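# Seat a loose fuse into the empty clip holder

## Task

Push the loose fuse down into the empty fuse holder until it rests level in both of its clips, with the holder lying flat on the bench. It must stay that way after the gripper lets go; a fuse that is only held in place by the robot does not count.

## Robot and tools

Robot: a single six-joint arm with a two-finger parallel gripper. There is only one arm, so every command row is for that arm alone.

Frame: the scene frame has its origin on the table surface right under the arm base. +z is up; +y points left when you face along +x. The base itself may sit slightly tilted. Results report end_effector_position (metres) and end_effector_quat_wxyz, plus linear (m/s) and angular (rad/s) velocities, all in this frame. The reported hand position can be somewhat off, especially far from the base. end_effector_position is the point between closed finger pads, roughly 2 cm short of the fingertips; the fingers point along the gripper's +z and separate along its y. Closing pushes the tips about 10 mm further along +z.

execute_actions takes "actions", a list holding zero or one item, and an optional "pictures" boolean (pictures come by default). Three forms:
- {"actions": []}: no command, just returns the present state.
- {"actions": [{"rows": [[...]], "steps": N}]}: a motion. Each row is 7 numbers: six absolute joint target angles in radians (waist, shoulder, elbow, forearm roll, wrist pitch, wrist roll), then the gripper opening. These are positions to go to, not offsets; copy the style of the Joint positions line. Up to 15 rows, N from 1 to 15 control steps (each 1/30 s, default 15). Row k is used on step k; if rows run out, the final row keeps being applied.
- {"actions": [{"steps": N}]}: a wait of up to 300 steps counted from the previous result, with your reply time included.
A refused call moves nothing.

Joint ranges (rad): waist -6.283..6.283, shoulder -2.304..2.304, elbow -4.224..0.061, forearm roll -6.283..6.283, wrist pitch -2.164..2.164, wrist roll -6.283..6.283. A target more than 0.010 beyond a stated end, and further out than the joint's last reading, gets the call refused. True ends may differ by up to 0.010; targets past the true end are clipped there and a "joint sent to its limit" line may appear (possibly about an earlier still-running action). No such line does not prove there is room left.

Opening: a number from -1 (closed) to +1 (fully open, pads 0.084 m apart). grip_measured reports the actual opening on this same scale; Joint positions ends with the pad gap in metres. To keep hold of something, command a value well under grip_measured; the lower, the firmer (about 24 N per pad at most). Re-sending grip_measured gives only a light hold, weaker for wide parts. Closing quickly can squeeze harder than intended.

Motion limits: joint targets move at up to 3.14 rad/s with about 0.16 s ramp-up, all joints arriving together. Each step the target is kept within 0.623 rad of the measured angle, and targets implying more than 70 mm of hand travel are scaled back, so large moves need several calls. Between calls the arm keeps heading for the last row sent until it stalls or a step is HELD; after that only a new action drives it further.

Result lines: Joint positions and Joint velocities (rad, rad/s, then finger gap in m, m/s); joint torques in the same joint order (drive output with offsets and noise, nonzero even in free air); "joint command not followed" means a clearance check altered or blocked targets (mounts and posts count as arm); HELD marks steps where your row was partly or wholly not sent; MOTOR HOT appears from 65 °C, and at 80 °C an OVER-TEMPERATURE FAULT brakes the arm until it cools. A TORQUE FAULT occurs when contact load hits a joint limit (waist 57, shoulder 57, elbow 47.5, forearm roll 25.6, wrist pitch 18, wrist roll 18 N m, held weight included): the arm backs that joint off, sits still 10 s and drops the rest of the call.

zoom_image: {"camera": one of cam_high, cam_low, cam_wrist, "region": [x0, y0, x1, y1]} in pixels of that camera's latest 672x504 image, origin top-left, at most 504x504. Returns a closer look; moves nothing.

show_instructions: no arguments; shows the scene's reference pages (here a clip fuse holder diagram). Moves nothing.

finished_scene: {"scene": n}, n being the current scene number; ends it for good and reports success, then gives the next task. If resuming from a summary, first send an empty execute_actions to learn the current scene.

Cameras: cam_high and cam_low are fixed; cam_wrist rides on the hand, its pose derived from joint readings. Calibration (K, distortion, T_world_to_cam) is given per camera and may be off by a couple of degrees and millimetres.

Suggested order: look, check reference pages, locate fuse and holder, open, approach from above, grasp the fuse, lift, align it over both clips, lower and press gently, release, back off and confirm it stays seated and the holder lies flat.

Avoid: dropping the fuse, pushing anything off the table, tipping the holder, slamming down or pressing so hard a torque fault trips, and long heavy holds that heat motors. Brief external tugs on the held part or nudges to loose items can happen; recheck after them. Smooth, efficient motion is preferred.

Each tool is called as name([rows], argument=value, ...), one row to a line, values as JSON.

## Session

execute_actions(actions=[])

show_instructions()

Scene clock: 0.00 s of 4306.00 s.
end_effector_position=(+0.2738, -0.2943, +0.1241) grip_measured=+1.00 end_effector_quat_wxyz=(-0.155, +0.803, +0.550, +0.170) end_effector_velocity=(-0.000, +0.000, -0.001) end_effector_angular_velocity=(+0.001, +0.001, -0.000)
Joint positions: [-1.02  -1.708 -1.64   0.638 -1.187 -2.877  0.084]
Joint velocities: [-0.    -0.001  0.    -0.001 -0.     0.     0.   ]
Joint torques (N m, as the arm reports them, + toward a larger angle): no reading
camera_calibration (this result's frames):
cam_wrist: T_world_to_cam=[[0.937662, -0.343776, -0.0510706, -0.322138], [-0.330937, -0.838269, -0.433342, -0.0411717], [0.106162, 0.42323, -0.899781, 0.34037], [0, 0, 0, 1]] pos_world=[0.252297, -0.289311, 0.271965]

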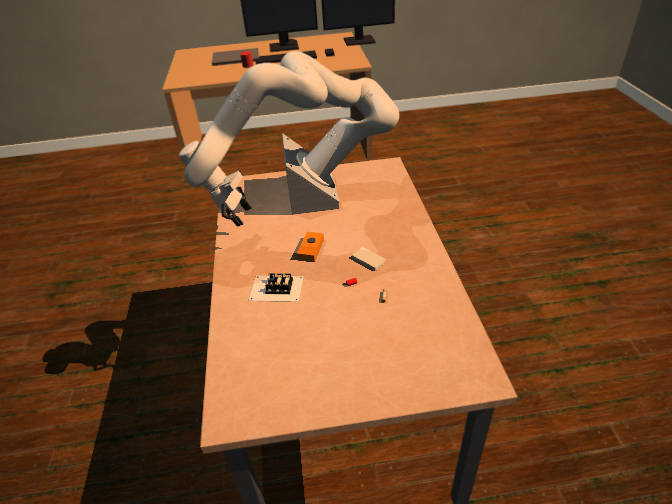

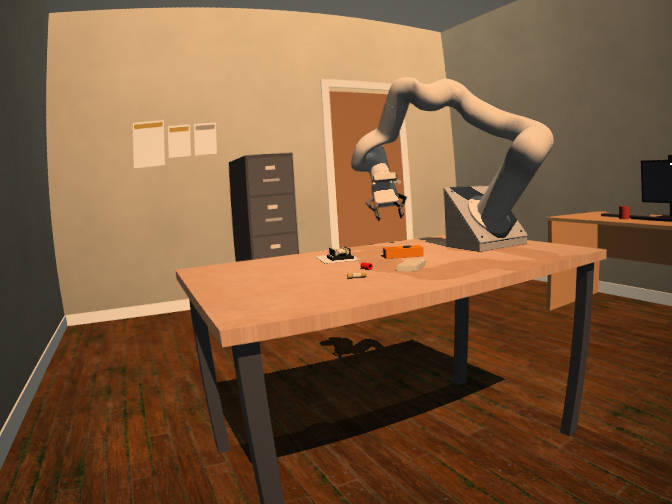

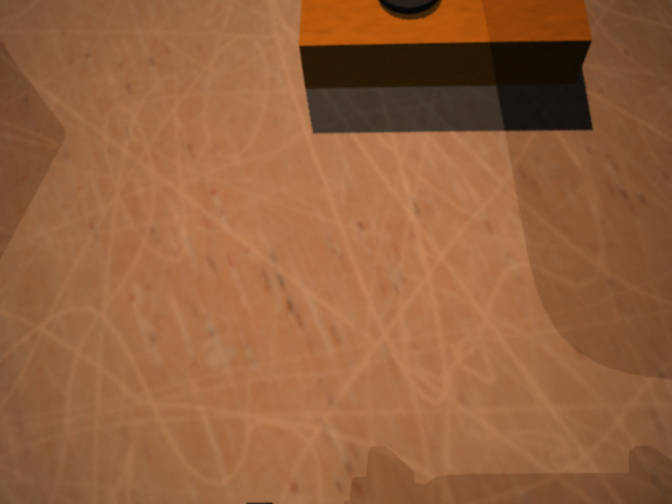

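Reference images for this scene: Clip fuse holder page 1, Clip fuse holder page 2.

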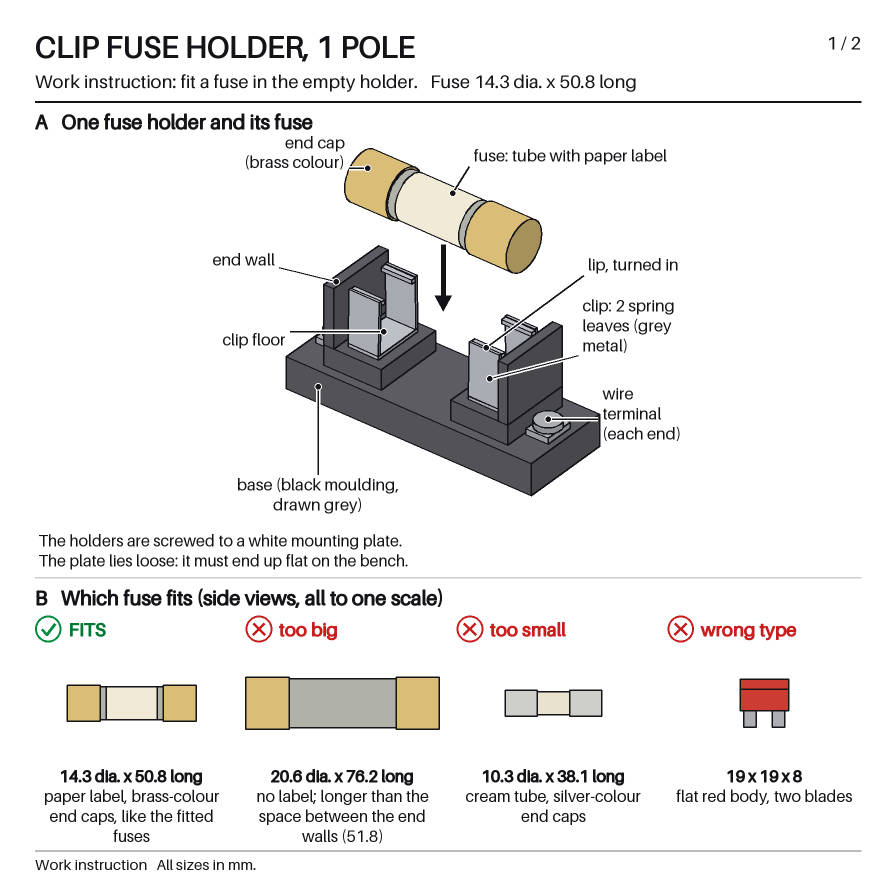

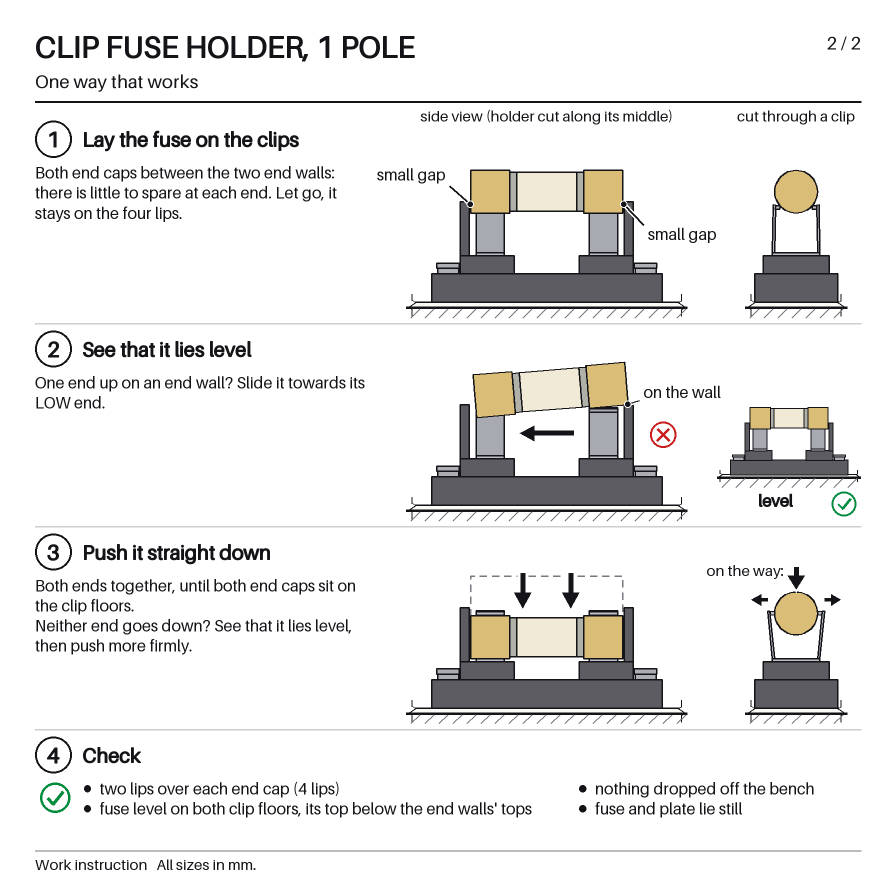

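execute_actions([
  {"rows":[[-1.02,-1.25,-1.64,0.638,-1.187,-3.2,1]]},
], pictures=false)

execute_actions([
  {"rows":[[-0.1611,-0.8576,-1.418,0.9763,-1.0021,-4.07,1]]},
], pictures=false)

execute_actions([
  {"rows":[[-0.1611,-0.8576,-1.418,0.9763,-1.0021,-4.07,1]]},
], pictures=false)

execute_actions([
  {"rows":[[-0.1611,-0.8576,-1.418,0.9763,-1.0021,-4.07,1]]},
])

Scene clock: 22.13 s of 4306.00 s.
end_effector_position=(+0.3378, -0.3065, +0.2714) grip_measured=+1.00 end_effector_quat_wxyz=(-0.039, +0.726, +0.671, +0.141) end_effector_velocity=(+0.131, +0.015, +0.341) end_effector_angular_velocity=(-0.549, -0.290, +0.574)
Joint positions: [-1.02  -1.46  -1.641  0.638 -1.187 -3.052  0.084]
Joint velocities: [ 0.001  0.562  0.001 -0.     0.001 -0.395  0.   ]
Joint torques (N m, as the arm reports them, + toward a larger angle): [-12.44  45.22 -23.1    3.01  -0.53  -0.35]
Steps of this call (steps 1 to 90: nothing new was sent; then 18.63 s passed at rest; steps 91 to 105: all 15 steps of this action). Readings (joint positions):
91: [-1.020 -1.707 -1.640 0.638 -1.187 -2.877]
92: [-1.020 -1.703 -1.639 0.637 -1.187 -2.882]
94: [-1.020 -1.670 -1.637 0.637 -1.187 -2.906]
98: [-1.020 -1.591 -1.641 0.638 -1.187 -2.959]
105: the state above

Scene clock: 22.63 s of 4306.00 s.
end_effector_position=(+0.4696, -0.2141, +0.3077) grip_measured=+1.00 end_effector_quat_wxyz=(+0.016, +0.573, +0.816, +0.079) end_effector_velocity=(+0.253, +0.248, -0.027) end_effector_angular_velocity=(-0.290, +0.026, +0.914)
Joint positions: [-0.785 -1.241 -1.567  0.749 -1.126 -3.309  0.084]
Joint velocities: [ 0.551  0.36   0.141  0.214  0.116 -0.549 -0.   ]
Joint torques (N m, as the arm reports them, + toward a larger angle): [-19.08  38.89 -21.57   3.64  -0.38  -0.4 ]
Steps of this call (steps 1 to 15: all 15 steps of this action). Readings (joint positions):
1: [-1.020 -1.441 -1.640 0.638 -1.187 -3.065]
2: [-1.017 -1.424 -1.639 0.640 -1.185 -3.079]
4: [-0.987 -1.393 -1.629 0.657 -1.176 -3.111]
8: [-0.912 -1.333 -1.604 0.694 -1.156 -3.182]
15: the state above

Scene clock: 23.13 s of 4306.00 s.
end_effector_position=(+0.5745, -0.0759, +0.2758) grip_measured=+1.00 end_effector_quat_wxyz=(+0.022, +0.350, +0.936, +0.030) end_effector_velocity=(+0.166, +0.302, -0.087) end_effector_angular_velocity=(-0.174, +0.035, +1.053)
Joint positions: [-0.515 -1.074 -1.502  0.848 -1.072 -3.622  0.084]
Joint velocities: [ 0.526  0.323  0.125  0.191  0.105 -0.665 -0.   ]
Joint torques (N m, as the arm reports them, + toward a larger angle): [-24.85  37.17 -19.83   3.41  -0.26  -0.52]
Steps of this call (steps 1 to 15: all 15 steps of this action). Readings (joint positions):
1: [-0.767 -1.229 -1.563 0.756 -1.123 -3.327]
2: [-0.748 -1.217 -1.558 0.763 -1.119 -3.346]
4: [-0.712 -1.195 -1.549 0.776 -1.111 -3.384]
8: [-0.639 -1.150 -1.532 0.803 -1.097 -3.466]
15: the state above

Scene clock: 23.63 s of 4306.00 s.
end_effector_position=(+0.6336, +0.0848, +0.2240) grip_measured=+1.00 end_effector_quat_wxyz=(+0.016, +0.095, +0.995, +0.004) end_effector_velocity=(+0.068, +0.335, -0.115) end_effector_angular_velocity=(-0.071, +0.042, +1.038)
Joint positions: [-0.255 -0.915 -1.44   0.942 -1.021 -3.951  0.084]
Joint velocities: [ 0.511  0.314  0.122  0.186  0.101 -0.645 -0.   ]
Joint torques (N m, as the arm reports them, + toward a larger angle): [-28.58  33.12 -17.12   3.32  -0.17  -0.49]
Steps of this call (steps 1 to 15: all 15 steps of this action). Readings (joint positions):
1: [-0.497 -1.064 -1.498 0.854 -1.069 -3.645]
2: [-0.480 -1.053 -1.494 0.860 -1.065 -3.667]
4: [-0.445 -1.031 -1.486 0.873 -1.058 -3.711]
8: [-0.375 -0.989 -1.469 0.898 -1.045 -3.799]
15: the state above
camera_calibration (this result's frames):
cam_wrist: T_world_to_cam=[[0.181165, 0.98328, 0.0184364, -0.17282], [0.982369, -0.181813, 0.0435309, -0.555651], [0.046155, 0.010225, -0.998882, 0.326942], [0, 0, 0, 1]] pos_world=[0.562073, 0.0655629, 0.35395]

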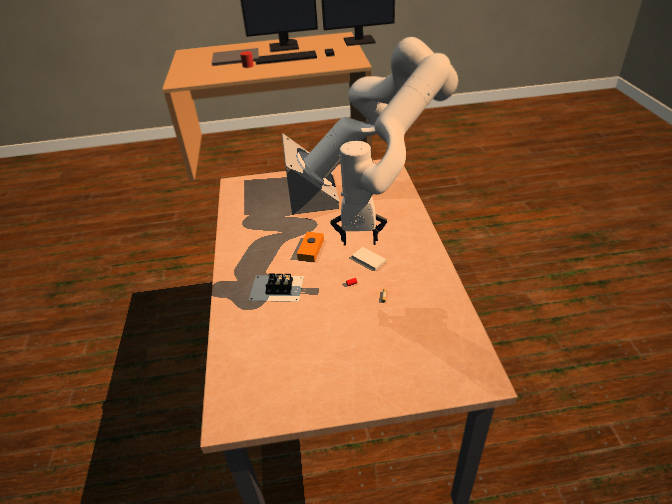

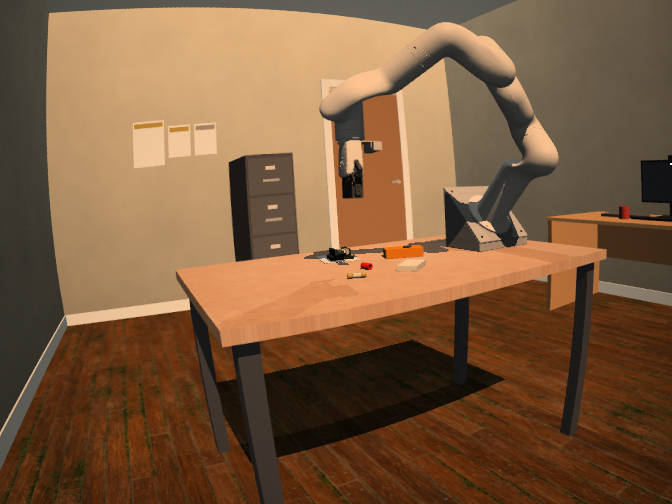

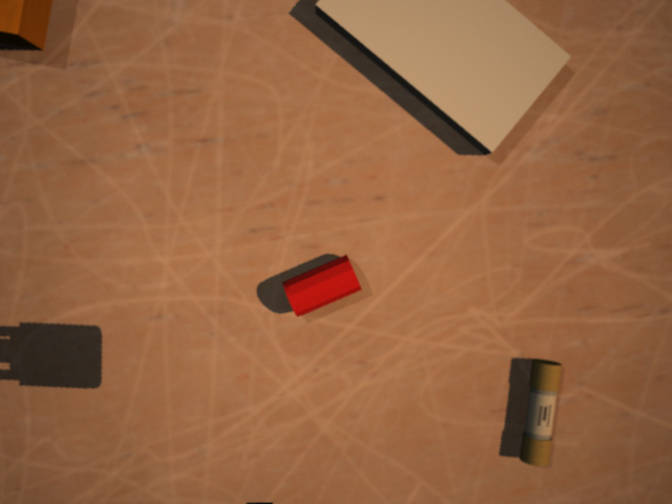

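execute_actions([
  {"rows":[[-0.008,-1.052,-1.536,1.134,-0.9,-3.841,0.2]]},
], pictures=false)

execute_actions([
  {"rows":[[-0.008,-1.052,-1.536,1.134,-0.9,-3.841,0.2]],"steps":10},
])

Scene clock: 42.83 s of 4306.00 s.
end_effector_position=(+0.6747, +0.1545, +0.0774) grip_measured=+0.19 end_effector_quat_wxyz=(+0.012, +0.125, +0.992, +0.004) end_effector_velocity=(+0.021, +0.005, -0.057) end_effector_angular_velocity=(-0.002, -0.024, -0.139)
Joint positions: [-0.015 -1.043 -1.53   1.126 -0.905 -3.853  0.052]
Joint velocities: [ 0.069 -0.089 -0.072  0.084  0.055  0.124 -0.   ]
Joint torques (N m, as the arm reports them, + toward a larger angle): [-35.06  43.13 -15.41   2.22  -0.26  -0.4 ]
Steps of this call (steps 1 to 30: the robot went on to your last target; steps 31 to 90: nothing new was sent; then 15.70 s passed at rest; steps 91 to 105: all 15 steps of this action). Readings (joint positions):
91: [-0.161 -0.858 -1.418 0.977 -1.002 -4.069]
92: [-0.158 -0.862 -1.422 0.981 -0.999 -4.063]
94: [-0.134 -0.892 -1.442 1.006 -0.983 -4.026]
98: [-0.076 -0.966 -1.483 1.064 -0.945 -3.943]
105: the state above

Scene clock: 43.17 s of 4306.00 s.
end_effector_position=(+0.6762, +0.1549, +0.0716) grip_measured=+0.19 end_effector_quat_wxyz=(+0.013, +0.132, +0.991, +0.003) end_effector_velocity=(-0.001, -0.000, -0.004) end_effector_angular_velocity=(-0.000, +0.002, -0.006)
Joint positions: [-0.009 -1.051 -1.536  1.134 -0.9   -3.841  0.052]
Joint velocities: [ 0.003 -0.005 -0.001  0.002  0.002  0.004  0.   ]
Joint torques (N m, as the arm reports them, + toward a larger angle): [-32.2   37.68 -14.64   2.85  -0.15  -0.51]
Steps of this call (steps 1 to 10: all 10 steps of this action). Readings (joint positions):
1: [-0.013 -1.045 -1.532 1.128 -0.904 -3.849]
2: [-0.012 -1.047 -1.533 1.130 -0.903 -3.847]
4: [-0.010 -1.049 -1.535 1.132 -0.901 -3.844]
8: [-0.009 -1.051 -1.536 1.133 -0.900 -3.842]
10: the state above
camera_calibration (this result's frames):
cam_wrist: T_world_to_cam=[[0.253825, 0.967077, 0.0183114, -0.293312], [0.966395, -0.254351, 0.0372375, -0.555629], [0.040669, 0.00824421, -0.999139, 0.176057], [0, 0, 0, 1]] pos_world=[0.604247, 0.140879, 0.201966]

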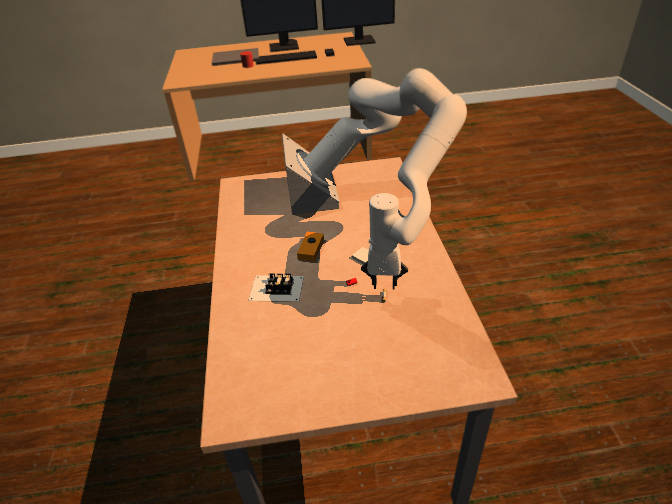

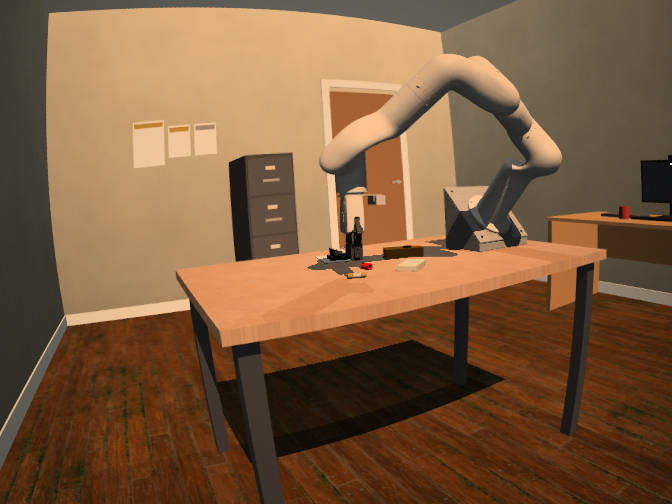

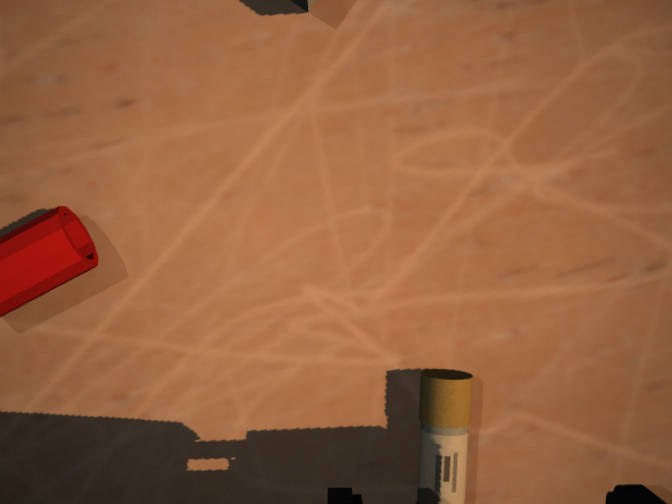

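execute_actions([
  {"rows":[[0.0419,-1.124,-1.5788,1.19,-0.8657,-3.845,0.2]]},
])

Scene clock: 54.80 s of 4306.00 s.
end_effector_position=(+0.6805, +0.1536, +0.0241) grip_measured=+0.19 end_effector_quat_wxyz=(+0.013, +0.140, +0.990, +0.002) end_effector_velocity=(-0.001, -0.001, -0.007) end_effector_angular_velocity=(-0.000, +0.002, -0.004)
Joint positions: [ 0.041 -1.123 -1.578  1.189 -0.866 -3.845  0.052]
Joint velocities: [ 0.006 -0.011 -0.004  0.007  0.004 -0.001 -0.   ]
Joint torques (N m, as the arm reports them, + toward a larger angle): [-32.73  38.48 -13.37   3.04  -0.09  -0.45]
Steps of this call (steps 1 to 15: the robot went on to your last target; steps 16 to 90: nothing new was sent; then 8.13 s passed at rest; steps 91 to 105: all 15 steps of this action). Readings (joint positions):
91: [-0.008 -1.052 -1.536 1.134 -0.900 -3.841]
92: [-0.005 -1.057 -1.540 1.139 -0.897 -3.841]
94: [0.012 -1.081 -1.555 1.158 -0.886 -3.843]
98: [0.035 -1.115 -1.571 1.181 -0.871 -3.844]
105: the state above
camera_calibration (this result's frames):
cam_wrist: T_world_to_cam=[[0.270496, 0.962593, 0.0156872, -0.302834], [0.961894, -0.270903, 0.0370256, -0.552776], [0.0398903, 0.00507414, -0.999191, 0.129372], [0, 0, 0, 1]] pos_world=[0.608467, 0.141101, 0.154485]

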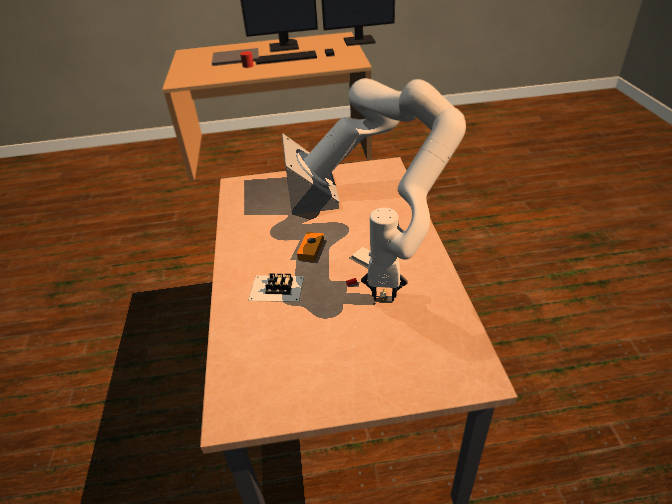

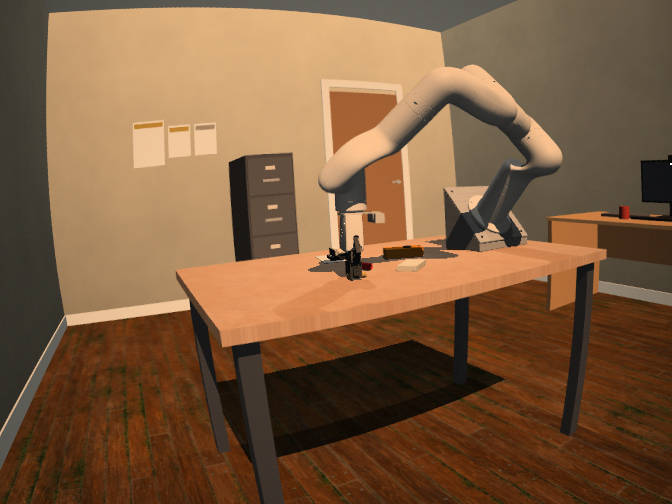

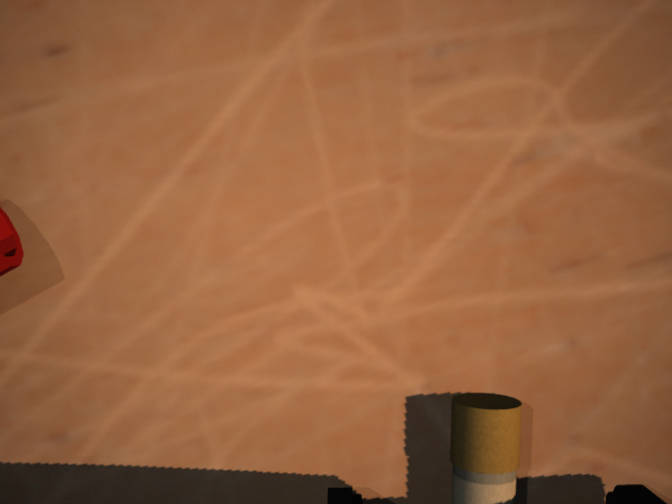

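execute_actions([
  {"rows":[[0.044,-1.1267,-1.58,1.1925,-0.865,-3.846,0.2],[0.044,-1.1267,-1.58,1.1925,-0.865,-3.846,0.2],[0.044,-1.1267,-1.58,1.1925,-0.865,-3.846,0.2],[0.044,-1.1267,-1.58,1.1925,-0.865,-3.846,-0.5],[0.044,-1.1267,-1.58,1.1925,-0.865,-3.846,-0.5],[0.044,-1.1267,-1.58,1.1925,-0.865,-3.846,-0.6],[0.044,-1.1267,-1.58,1.1925,-0.865,-3.846,-0.9]]},
], pictures=false)

execute_actions([
  {"rows":[[0.044,-1.1267,-1.58,1.1925,-0.865,-3.846,-0.9]],"steps":8},
], pictures=false)

execute_actions([
  {"rows":[[-0.06,-0.99,-1.5,1.08,-0.935,-3.87,-0.9]]},
])

Scene clock: 69.60 s of 4306.00 s.
end_effector_position=(+0.6806, +0.1535, +0.0218) grip_measured=-0.70 end_effector_quat_wxyz=(+0.013, +0.141, +0.990, +0.002) end_effector_velocity=(+0.000, -0.000, +0.000) end_effector_angular_velocity=(-0.000, -0.000, -0.001)
Joint positions: [ 0.043 -1.126 -1.58   1.192 -0.865 -3.846  0.013]
Joint velocities: [-0.001 -0.    -0.    -0.     0.     0.     0.   ]
Joint torques (N m, as the arm reports them, + toward a larger angle): [-23.6   32.26 -10.78   2.88  -0.31  -0.49]
Steps of this call (steps 1 to 15: the robot went on to your last target; steps 16 to 90: nothing new was sent; then 11.30 s passed at rest; steps 91 to 105: all 15 steps of this action). Readings (joint positions):
91: [0.042 -1.124 -1.579 1.190 -0.866 -3.845]
92: [0.042 -1.124 -1.579 1.190 -0.866 -3.845]
94: [0.043 -1.125 -1.579 1.191 -0.865 -3.845]
98: [0.043 -1.126 -1.580 1.192 -0.865 -3.846]
105: the state above

Scene clock: 69.87 s of 4306.00 s.
end_effector_position=(+0.6806, +0.1536, +0.0216) grip_measured=-0.70 end_effector_quat_wxyz=(+0.013, +0.141, +0.990, +0.002) end_effector_velocity=(-0.000, -0.000, -0.001) end_effector_angular_velocity=(-0.000, +0.001, -0.000)
Joint positions: [ 0.043 -1.126 -1.58   1.192 -0.865 -3.846  0.013]
Joint velocities: [ 0.001 -0.     0.    -0.001  0.     0.001  0.   ]
Joint torques (N m, as the arm reports them, + toward a larger angle): [-19.07  30.26 -10.6    3.85  -0.46  -0.42]
Steps of this call (steps 1 to 8: all 8 steps of this action). Readings (joint positions):
1: [0.043 -1.126 -1.580 1.192 -0.865 -3.846]
2: [0.043 -1.126 -1.580 1.192 -0.865 -3.846]
4: [0.043 -1.126 -1.580 1.192 -0.865 -3.846]
8: the state above

Scene clock: 70.37 s of 4306.00 s.
end_effector_position=(+0.6690, +0.1517, +0.1135) grip_measured=-0.70 end_effector_quat_wxyz=(+0.012, +0.111, +0.994, +0.004) end_effector_velocity=(-0.005, -0.000, +0.019) end_effector_angular_velocity=(-0.000, +0.003, +0.014)
Joint positions: [-0.057 -0.994 -1.501  1.083 -0.934 -3.869  0.013]
Joint velocities: [-0.021  0.029  0.018 -0.025 -0.016 -0.006 -0.   ]
Joint torques (N m, as the arm reports them, + toward a larger angle): [-30.59  36.55 -15.69   2.99  -0.16  -0.54]
Steps of this call (steps 1 to 15: all 15 steps of this action). Readings (joint positions):
1: [0.043 -1.126 -1.580 1.192 -0.865 -3.846]
2: [0.041 -1.122 -1.576 1.187 -0.869 -3.847]
4: [0.017 -1.091 -1.554 1.161 -0.886 -3.853]
8: [-0.035 -1.022 -1.521 1.108 -0.918 -3.864]
15: the state above
camera_calibration (this result's frames):
cam_wrist: T_world_to_cam=[[0.21348, 0.97677, 0.0186204, -0.263712], [0.976164, -0.214033, 0.0359749, -0.563548], [0.0391246, 0.0104966, -0.999179, 0.218921], [0, 0, 0, 1]] pos_world=[0.597847, 0.13467, 0.243926]

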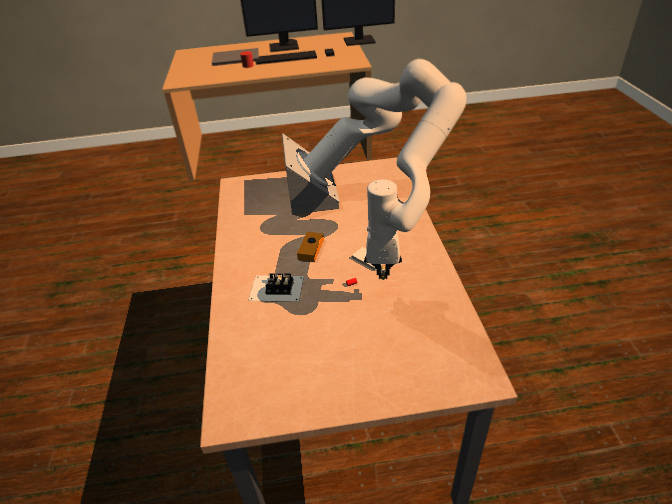

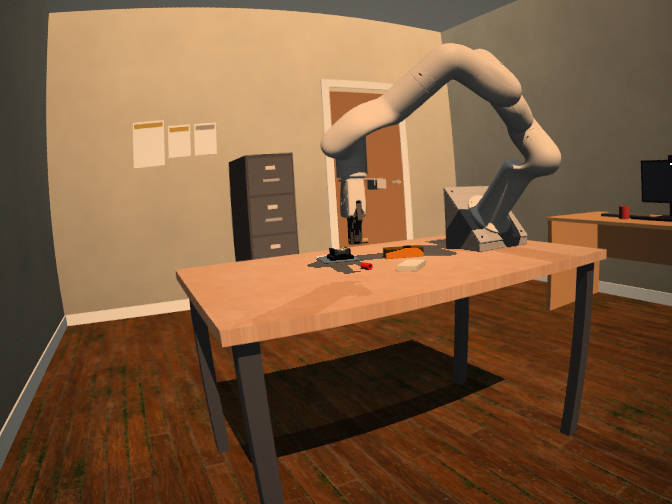

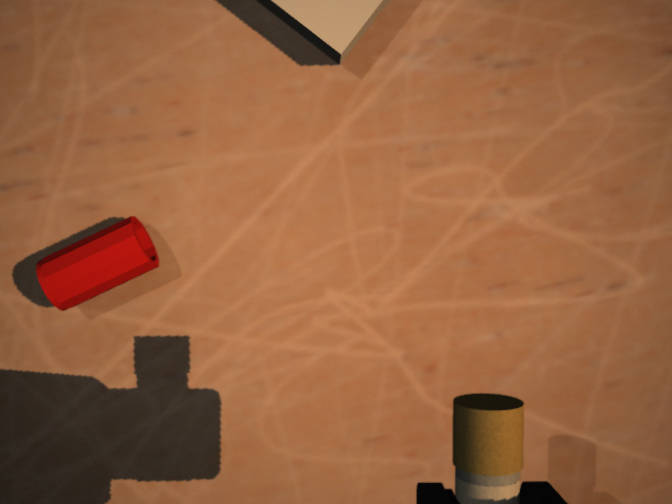

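execute_actions([
  {"rows":[[-0.4205,-1.4779,-1.8647,0.8795,-0.9933,-4.316,-0.9]]},
], pictures=false)

execute_actions([
  {"rows":[[-0.4205,-1.4779,-1.8647,0.8795,-0.9933,-4.316,-0.9]]},
], pictures=false)

execute_actions([
  {"rows":[[-0.4205,-1.4779,-1.8647,0.8795,-0.9933,-4.316,-0.9]]},
])

Scene clock: 83.07 s of 4306.00 s.
end_effector_position=(+0.6687, -0.0112, +0.1290) grip_measured=-0.70 end_effector_quat_wxyz=(+0.013, +0.056, +0.998, -0.003) end_effector_velocity=(-0.050, -0.364, +0.021) end_effector_angular_velocity=(-0.013, +0.006, +0.243)
Joint positions: [-0.238 -1.231 -1.68   0.981 -0.964 -4.09   0.013]
Joint velocities: [-0.399 -0.539 -0.404 -0.223 -0.065 -0.494  0.   ]
Joint torques (N m, as the arm reports them, + toward a larger angle): [-33.69  40.57 -15.87   2.53   0.02  -0.61]
Steps of this call (steps 1 to 15: the robot went on to your last target; steps 16 to 90: nothing new was sent; then 9.20 s passed at rest; steps 91 to 105: all 15 steps of this action). Readings (joint positions):
91: [-0.060 -0.990 -1.500 1.080 -0.935 -3.871]
92: [-0.064 -0.995 -1.505 1.077 -0.937 -3.877]
94: [-0.088 -1.028 -1.532 1.064 -0.941 -3.907]
98: [-0.144 -1.104 -1.585 1.033 -0.948 -3.974]
105: the state above

Scene clock: 83.57 s of 4306.00 s.
end_effector_position=(+0.6259, -0.1648, +0.1317) grip_measured=-0.70 end_effector_quat_wxyz=(+0.012, +0.004, +1.000, -0.000) end_effector_velocity=(-0.023, -0.074, +0.004) end_effector_angular_velocity=(+0.001, -0.006, +0.090)
Joint positions: [-0.411 -1.466 -1.854  0.885 -0.992 -4.304  0.013]
Joint velocities: [-0.088 -0.121 -0.112 -0.054 -0.02  -0.128  0.   ]
Joint torques (N m, as the arm reports them, + toward a larger angle): [-24.72  53.21 -19.84   3.67  -0.21  -0.27]
Steps of this call (steps 1 to 15: all 15 steps of this action). Readings (joint positions):
1: [-0.251 -1.249 -1.693 0.974 -0.966 -4.106]
2: [-0.264 -1.267 -1.707 0.966 -0.968 -4.123]
4: [-0.291 -1.303 -1.734 0.952 -0.972 -4.156]
8: [-0.345 -1.375 -1.788 0.922 -0.981 -4.222]
15: the state above

Scene clock: 84.07 s of 4306.00 s.
end_effector_position=(+0.6233, -0.1722, +0.1319) grip_measured=-0.70 end_effector_quat_wxyz=(+0.012, +0.000, +1.000, -0.000) end_effector_velocity=(-0.000, -0.001, -0.000) end_effector_angular_velocity=(-0.000, +0.000, -0.000)
Joint positions: [-0.42  -1.478 -1.865  0.88  -0.993 -4.316  0.013]
Joint velocities: [-0.001 -0.002 -0.001 -0.     0.    -0.001  0.   ]
Joint torques (N m, as the arm reports them, + toward a larger angle): [-30.68  44.82 -18.7    2.87   0.03  -0.29]
Steps of this call (steps 1 to 15: all 15 steps of this action). Readings (joint positions):
1: [-0.414 -1.469 -1.857 0.883 -0.992 -4.307]
2: [-0.416 -1.471 -1.860 0.882 -0.993 -4.310]
4: [-0.418 -1.474 -1.863 0.881 -0.993 -4.313]
8: [-0.419 -1.477 -1.864 0.880 -0.993 -4.315]
15: the state above
camera_calibration (this result's frames):
cam_wrist: T_world_to_cam=[[-0.00693183, 0.999946, 0.00777145, 0.204886], [0.999302, 0.00664162, 0.0367675, -0.565482], [0.0367139, 0.00802089, -0.999294, 0.243607], [0, 0, 0, 1]] pos_world=[0.557564, -0.203074, 0.262634]

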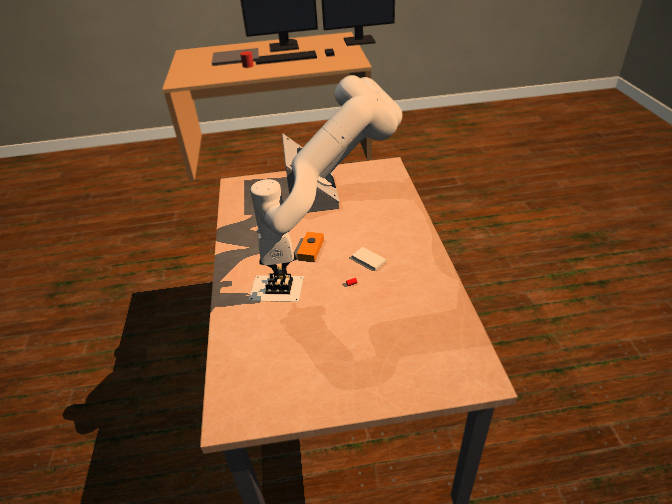

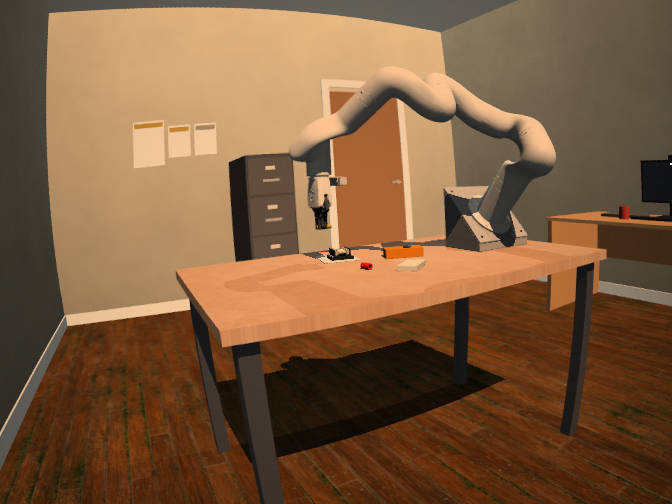

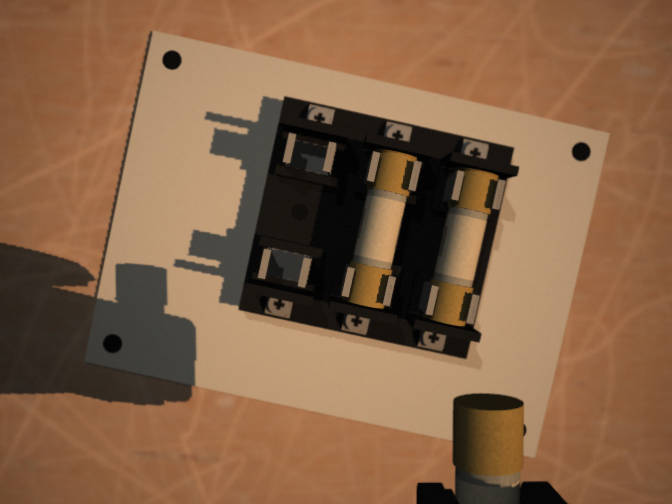

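execute_actions([
  {"rows":[[-0.4504,-1.5425,-1.7507,0.9582,-0.8917,-4.2935,-0.9]]},
], pictures=false)

execute_actions([
  {"rows":[[-0.4504,-1.5425,-1.7507,0.9582,-0.8917,-4.2935,-0.9]],"steps":10},
])

Scene clock: 108.90 s of 4306.00 s.
end_effector_position=(+0.5598, -0.2148, +0.0741) grip_measured=-0.72 end_effector_quat_wxyz=(+0.012, +0.100, +0.995, +0.001) end_effector_velocity=(-0.014, -0.009, -0.012) end_effector_angular_velocity=(-0.003, -0.002, -0.045)
Joint positions: [-0.45  -1.541 -1.754  0.956 -0.894 -4.294  0.012]
Joint velocities: [-0.007 -0.013  0.023  0.019  0.024  0.006 -0.   ]
Joint torques (N m, as the arm reports them, + toward a larger angle): [-28.7   45.78 -18.67   2.98  -0.2   -0.47]
Steps of this call (steps 1 to 15: the robot went on to your last target; steps 16 to 90: nothing new was sent; then 21.33 s passed at rest; steps 91 to 105: all 15 steps of this action). Readings (joint positions):
91: [-0.421 -1.478 -1.864 0.880 -0.993 -4.316]
92: [-0.422 -1.480 -1.860 0.884 -0.987 -4.315]
94: [-0.429 -1.494 -1.834 0.903 -0.963 -4.309]
98: [-0.443 -1.529 -1.777 0.938 -0.917 -4.299]
105: the state above

Scene clock: 109.23 s of 4306.00 s.
end_effector_position=(+0.5580, -0.2157, +0.0726) grip_measured=-0.72 end_effector_quat_wxyz=(+0.012, +0.102, +0.995, +0.001) end_effector_velocity=(-0.002, -0.001, -0.001) end_effector_angular_velocity=(-0.001, +0.001, -0.003)
Joint positions: [-0.45  -1.542 -1.751  0.958 -0.892 -4.294  0.012]
Joint velocities: [-0.    -0.002  0.002  0.     0.002  0.     0.   ]
Joint torques (N m, as the arm reports them, + toward a larger angle): [-28.91  45.99 -18.21   3.19  -0.21  -0.48]
Steps of this call (steps 1 to 10: all 10 steps of this action). Readings (joint positions):
1: [-0.450 -1.541 -1.753 0.957 -0.893 -4.294]
2: [-0.450 -1.541 -1.753 0.957 -0.893 -4.294]
4: [-0.450 -1.542 -1.752 0.958 -0.892 -4.294]
8: [-0.450 -1.542 -1.751 0.958 -0.892 -4.294]
10: the state above
camera_calibration (this result's frames):
cam_wrist: T_world_to_cam=[[0.19603, 0.980515, 0.0127376, 0.130622], [0.979846, -0.196372, 0.0366036, -0.530652], [0.0383917, 0.00530547, -0.999249, 0.185526], [0, 0, 0, 1]] pos_world=[0.487229, -0.233266, 0.203147]

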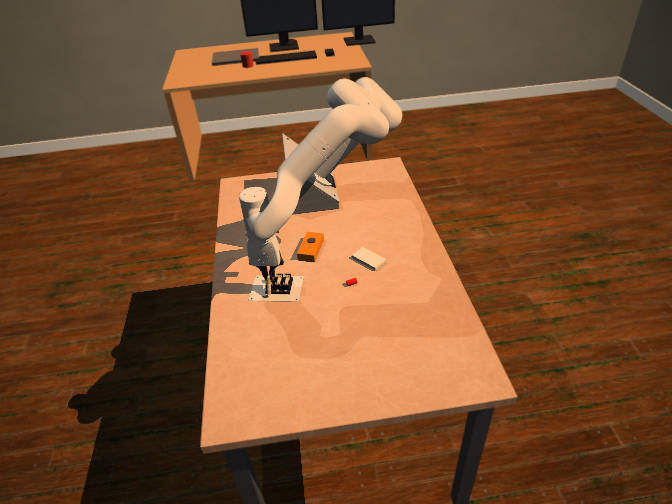

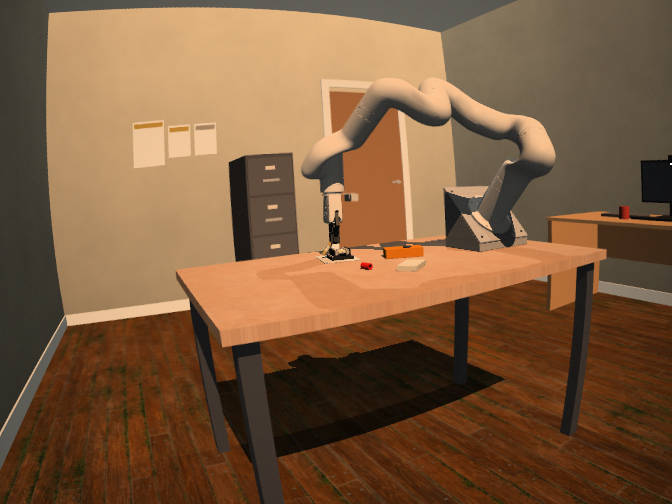

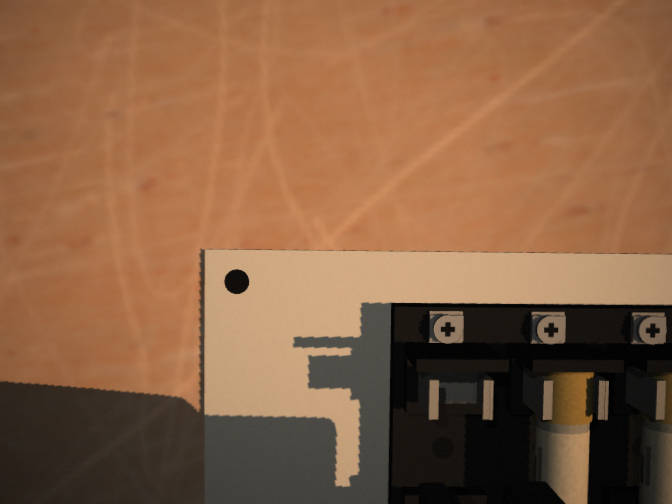

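zoom_image(camera="cam_high", region=[230, 240, 320, 310])

zoom_image(camera="cam_low", region=[295, 200, 385, 270])

Region (230, 240, 320, 310) of cam_high's 672x504 image, scaled by 5.600, with more detail than that image has.

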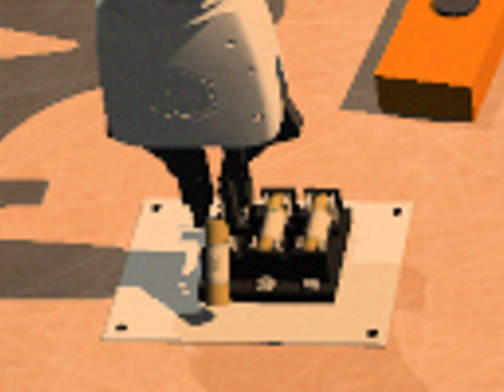

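Region (295, 200, 385, 270) of cam_low's 672x504 image, scaled by 5.600, with more detail than that image has.

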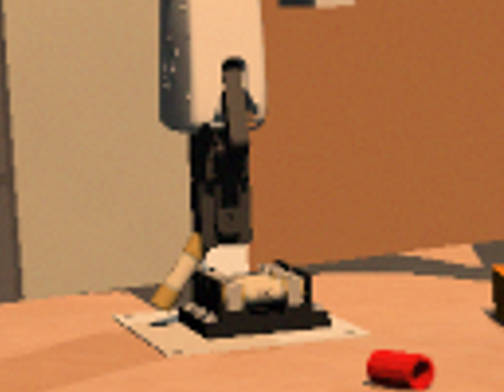

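execute_actions([
  {"rows":[[-0.47,-1.42,-1.72,0.9,-0.93,-4.28,-1]],"steps":12},
], pictures=false)

execute_actions([
  {"rows":[[-0.1,-0.94,-1.48,1.04,-0.96,-3.88,-1]]},
], pictures=false)

execute_actions([
  {"rows":[[-0.1,-0.94,-1.48,1.04,-0.96,-3.88,-1]]},
], pictures=false)

execute_actions([
  {"rows":[[-0.03,-1.025,-1.52,1.11,-0.915,-3.85,-1]]},
])

zoom_image(camera="cam_low", region=[310, 190, 410, 290])

Scene clock: 128.30 s of 4306.00 s.
end_effector_position=(+0.5816, -0.1892, +0.1374) grip_measured=-0.72 end_effector_quat_wxyz=(+0.021, +0.071, +0.997, -0.007) end_effector_velocity=(-0.005, +0.011, +0.015) end_effector_angular_velocity=(+0.005, +0.016, +0.011)
Joint positions: [-0.469 -1.426 -1.721  0.903 -0.928 -4.281  0.012]
Joint velocities: [-0.006  0.039  0.029 -0.028 -0.017  0.007  0.   ]
Joint torques (N m, as the arm reports them, + toward a larger angle): [-28.59  41.59 -19.39   3.9    0.08  -0.6 ]
Steps of this call (steps 1 to 15: the robot went on to your last target; steps 16 to 90: nothing new was sent; then 15.67 s passed at rest; steps 91 to 102: all 12 steps of this action). Readings (joint positions):
91: [-0.450 -1.542 -1.751 0.958 -0.892 -4.293]
92: [-0.451 -1.537 -1.748 0.955 -0.894 -4.293]
94: [-0.457 -1.505 -1.737 0.938 -0.905 -4.289]
98: [-0.467 -1.439 -1.729 0.911 -0.923 -4.283]
102: the state above

Scene clock: 128.80 s of 4306.00 s.
end_effector_position=(+0.6438, -0.0375, +0.1525) grip_measured=-0.72 end_effector_quat_wxyz=(+0.020, +0.084, +0.996, -0.009) end_effector_velocity=(+0.096, +0.357, +0.014) end_effector_angular_velocity=(+0.017, +0.002, -0.055)
Joint positions: [-0.296 -1.197 -1.608  0.966 -0.944 -4.093  0.012]
Joint velocities: [ 0.385  0.503  0.251  0.144 -0.032  0.417 -0.   ]
Joint torques (N m, as the arm reports them, + toward a larger angle): [-32.14  39.63 -17.25   3.32  -0.08  -0.52]
Steps of this call (steps 1 to 15: all 15 steps of this action). Readings (joint positions):
1: [-0.469 -1.424 -1.720 0.902 -0.929 -4.280]
2: [-0.466 -1.418 -1.716 0.903 -0.929 -4.274]
4: [-0.441 -1.387 -1.699 0.912 -0.931 -4.248]
8: [-0.387 -1.315 -1.667 0.933 -0.936 -4.191]
15: the state above

Scene clock: 129.30 s of 4306.00 s.
end_effector_position=(+0.6665, +0.1362, +0.1539) grip_measured=-0.72 end_effector_quat_wxyz=(+0.018, +0.095, +0.995, +0.001) end_effector_velocity=(-0.001, +0.164, -0.002) end_effector_angular_velocity=(+0.032, +0.004, -0.024)
Joint positions: [-0.116 -0.961 -1.492  1.034 -0.959 -3.898  0.012]
Joint velocities: [ 0.167  0.221  0.11   0.065 -0.012  0.184  0.   ]
Joint torques (N m, as the arm reports them, + toward a larger angle): [-39.82  22.65 -13.85   2.47   0.1   -0.49]
Steps of this call (steps 1 to 15: all 15 steps of this action). Readings (joint positions):
1: [-0.283 -1.180 -1.599 0.971 -0.945 -4.079]
2: [-0.270 -1.163 -1.591 0.976 -0.946 -4.065]
4: [-0.245 -1.130 -1.574 0.986 -0.948 -4.037]
8: [-0.194 -1.063 -1.541 1.005 -0.952 -3.982]
15: the state above

Scene clock: 129.80 s of 4306.00 s.
end_effector_position=(+0.6732, +0.1535, +0.0916) grip_measured=-0.72 end_effector_quat_wxyz=(+0.013, +0.124, +0.992, +0.004) end_effector_velocity=(+0.001, +0.001, -0.008) end_effector_angular_velocity=(+0.000, +0.001, -0.008)
Joint positions: [-0.031 -1.024 -1.52   1.109 -0.916 -3.851  0.012]
Joint velocities: [ 0.01  -0.01  -0.005  0.01   0.006  0.005 -0.   ]
Joint torques (N m, as the arm reports them, + toward a larger angle): [-31.99  37.1  -15.57   2.56  -0.15  -0.32]
Steps of this call (steps 1 to 15: all 15 steps of this action). Readings (joint positions):
1: [-0.111 -0.955 -1.489 1.036 -0.959 -3.893]
2: [-0.104 -0.955 -1.489 1.042 -0.956 -3.887]
4: [-0.077 -0.978 -1.500 1.067 -0.941 -3.872]
8: [-0.041 -1.016 -1.513 1.099 -0.922 -3.856]
15: the state above
camera_calibration (this result's frames):
cam_wrist: T_world_to_cam=[[0.238096, 0.97107, 0.0182811, -0.281584], [0.970414, -0.238628, 0.0367944, -0.558943], [0.0400923, 0.00897964, -0.999156, 0.196425], [0, 0, 0, 1]] pos_world=[0.601575, 0.138294, 0.221972]

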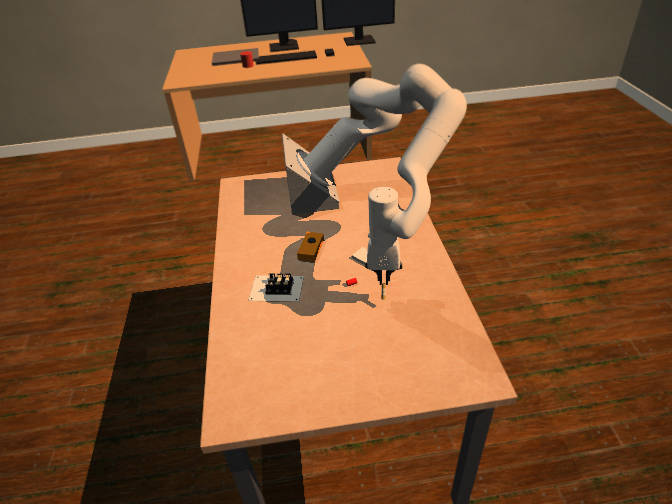

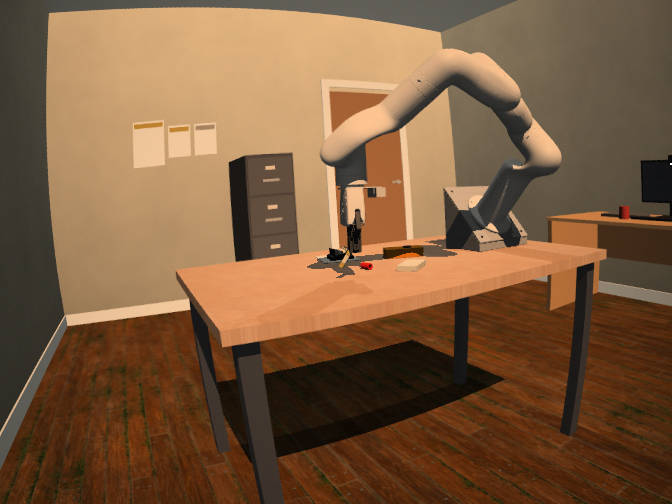

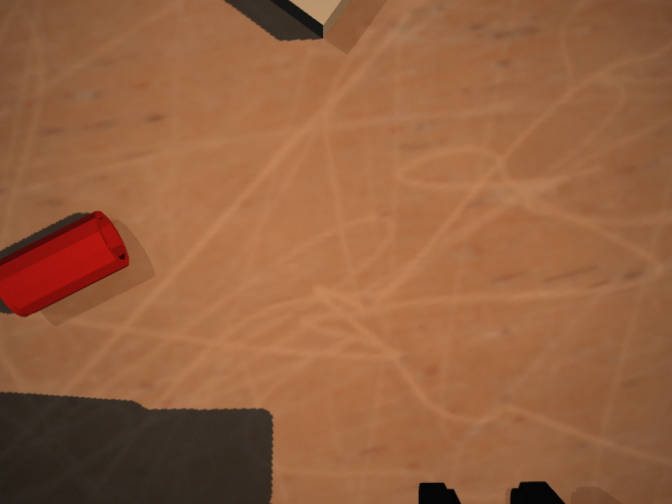

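Region (310, 190, 410, 290) of cam_low's 672x504 image, scaled by 5.040, with more detail than that image has.

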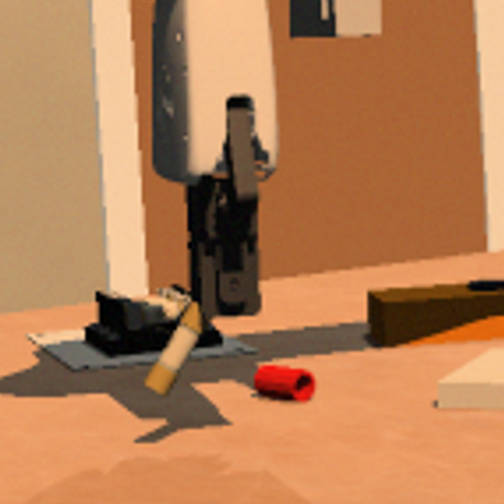

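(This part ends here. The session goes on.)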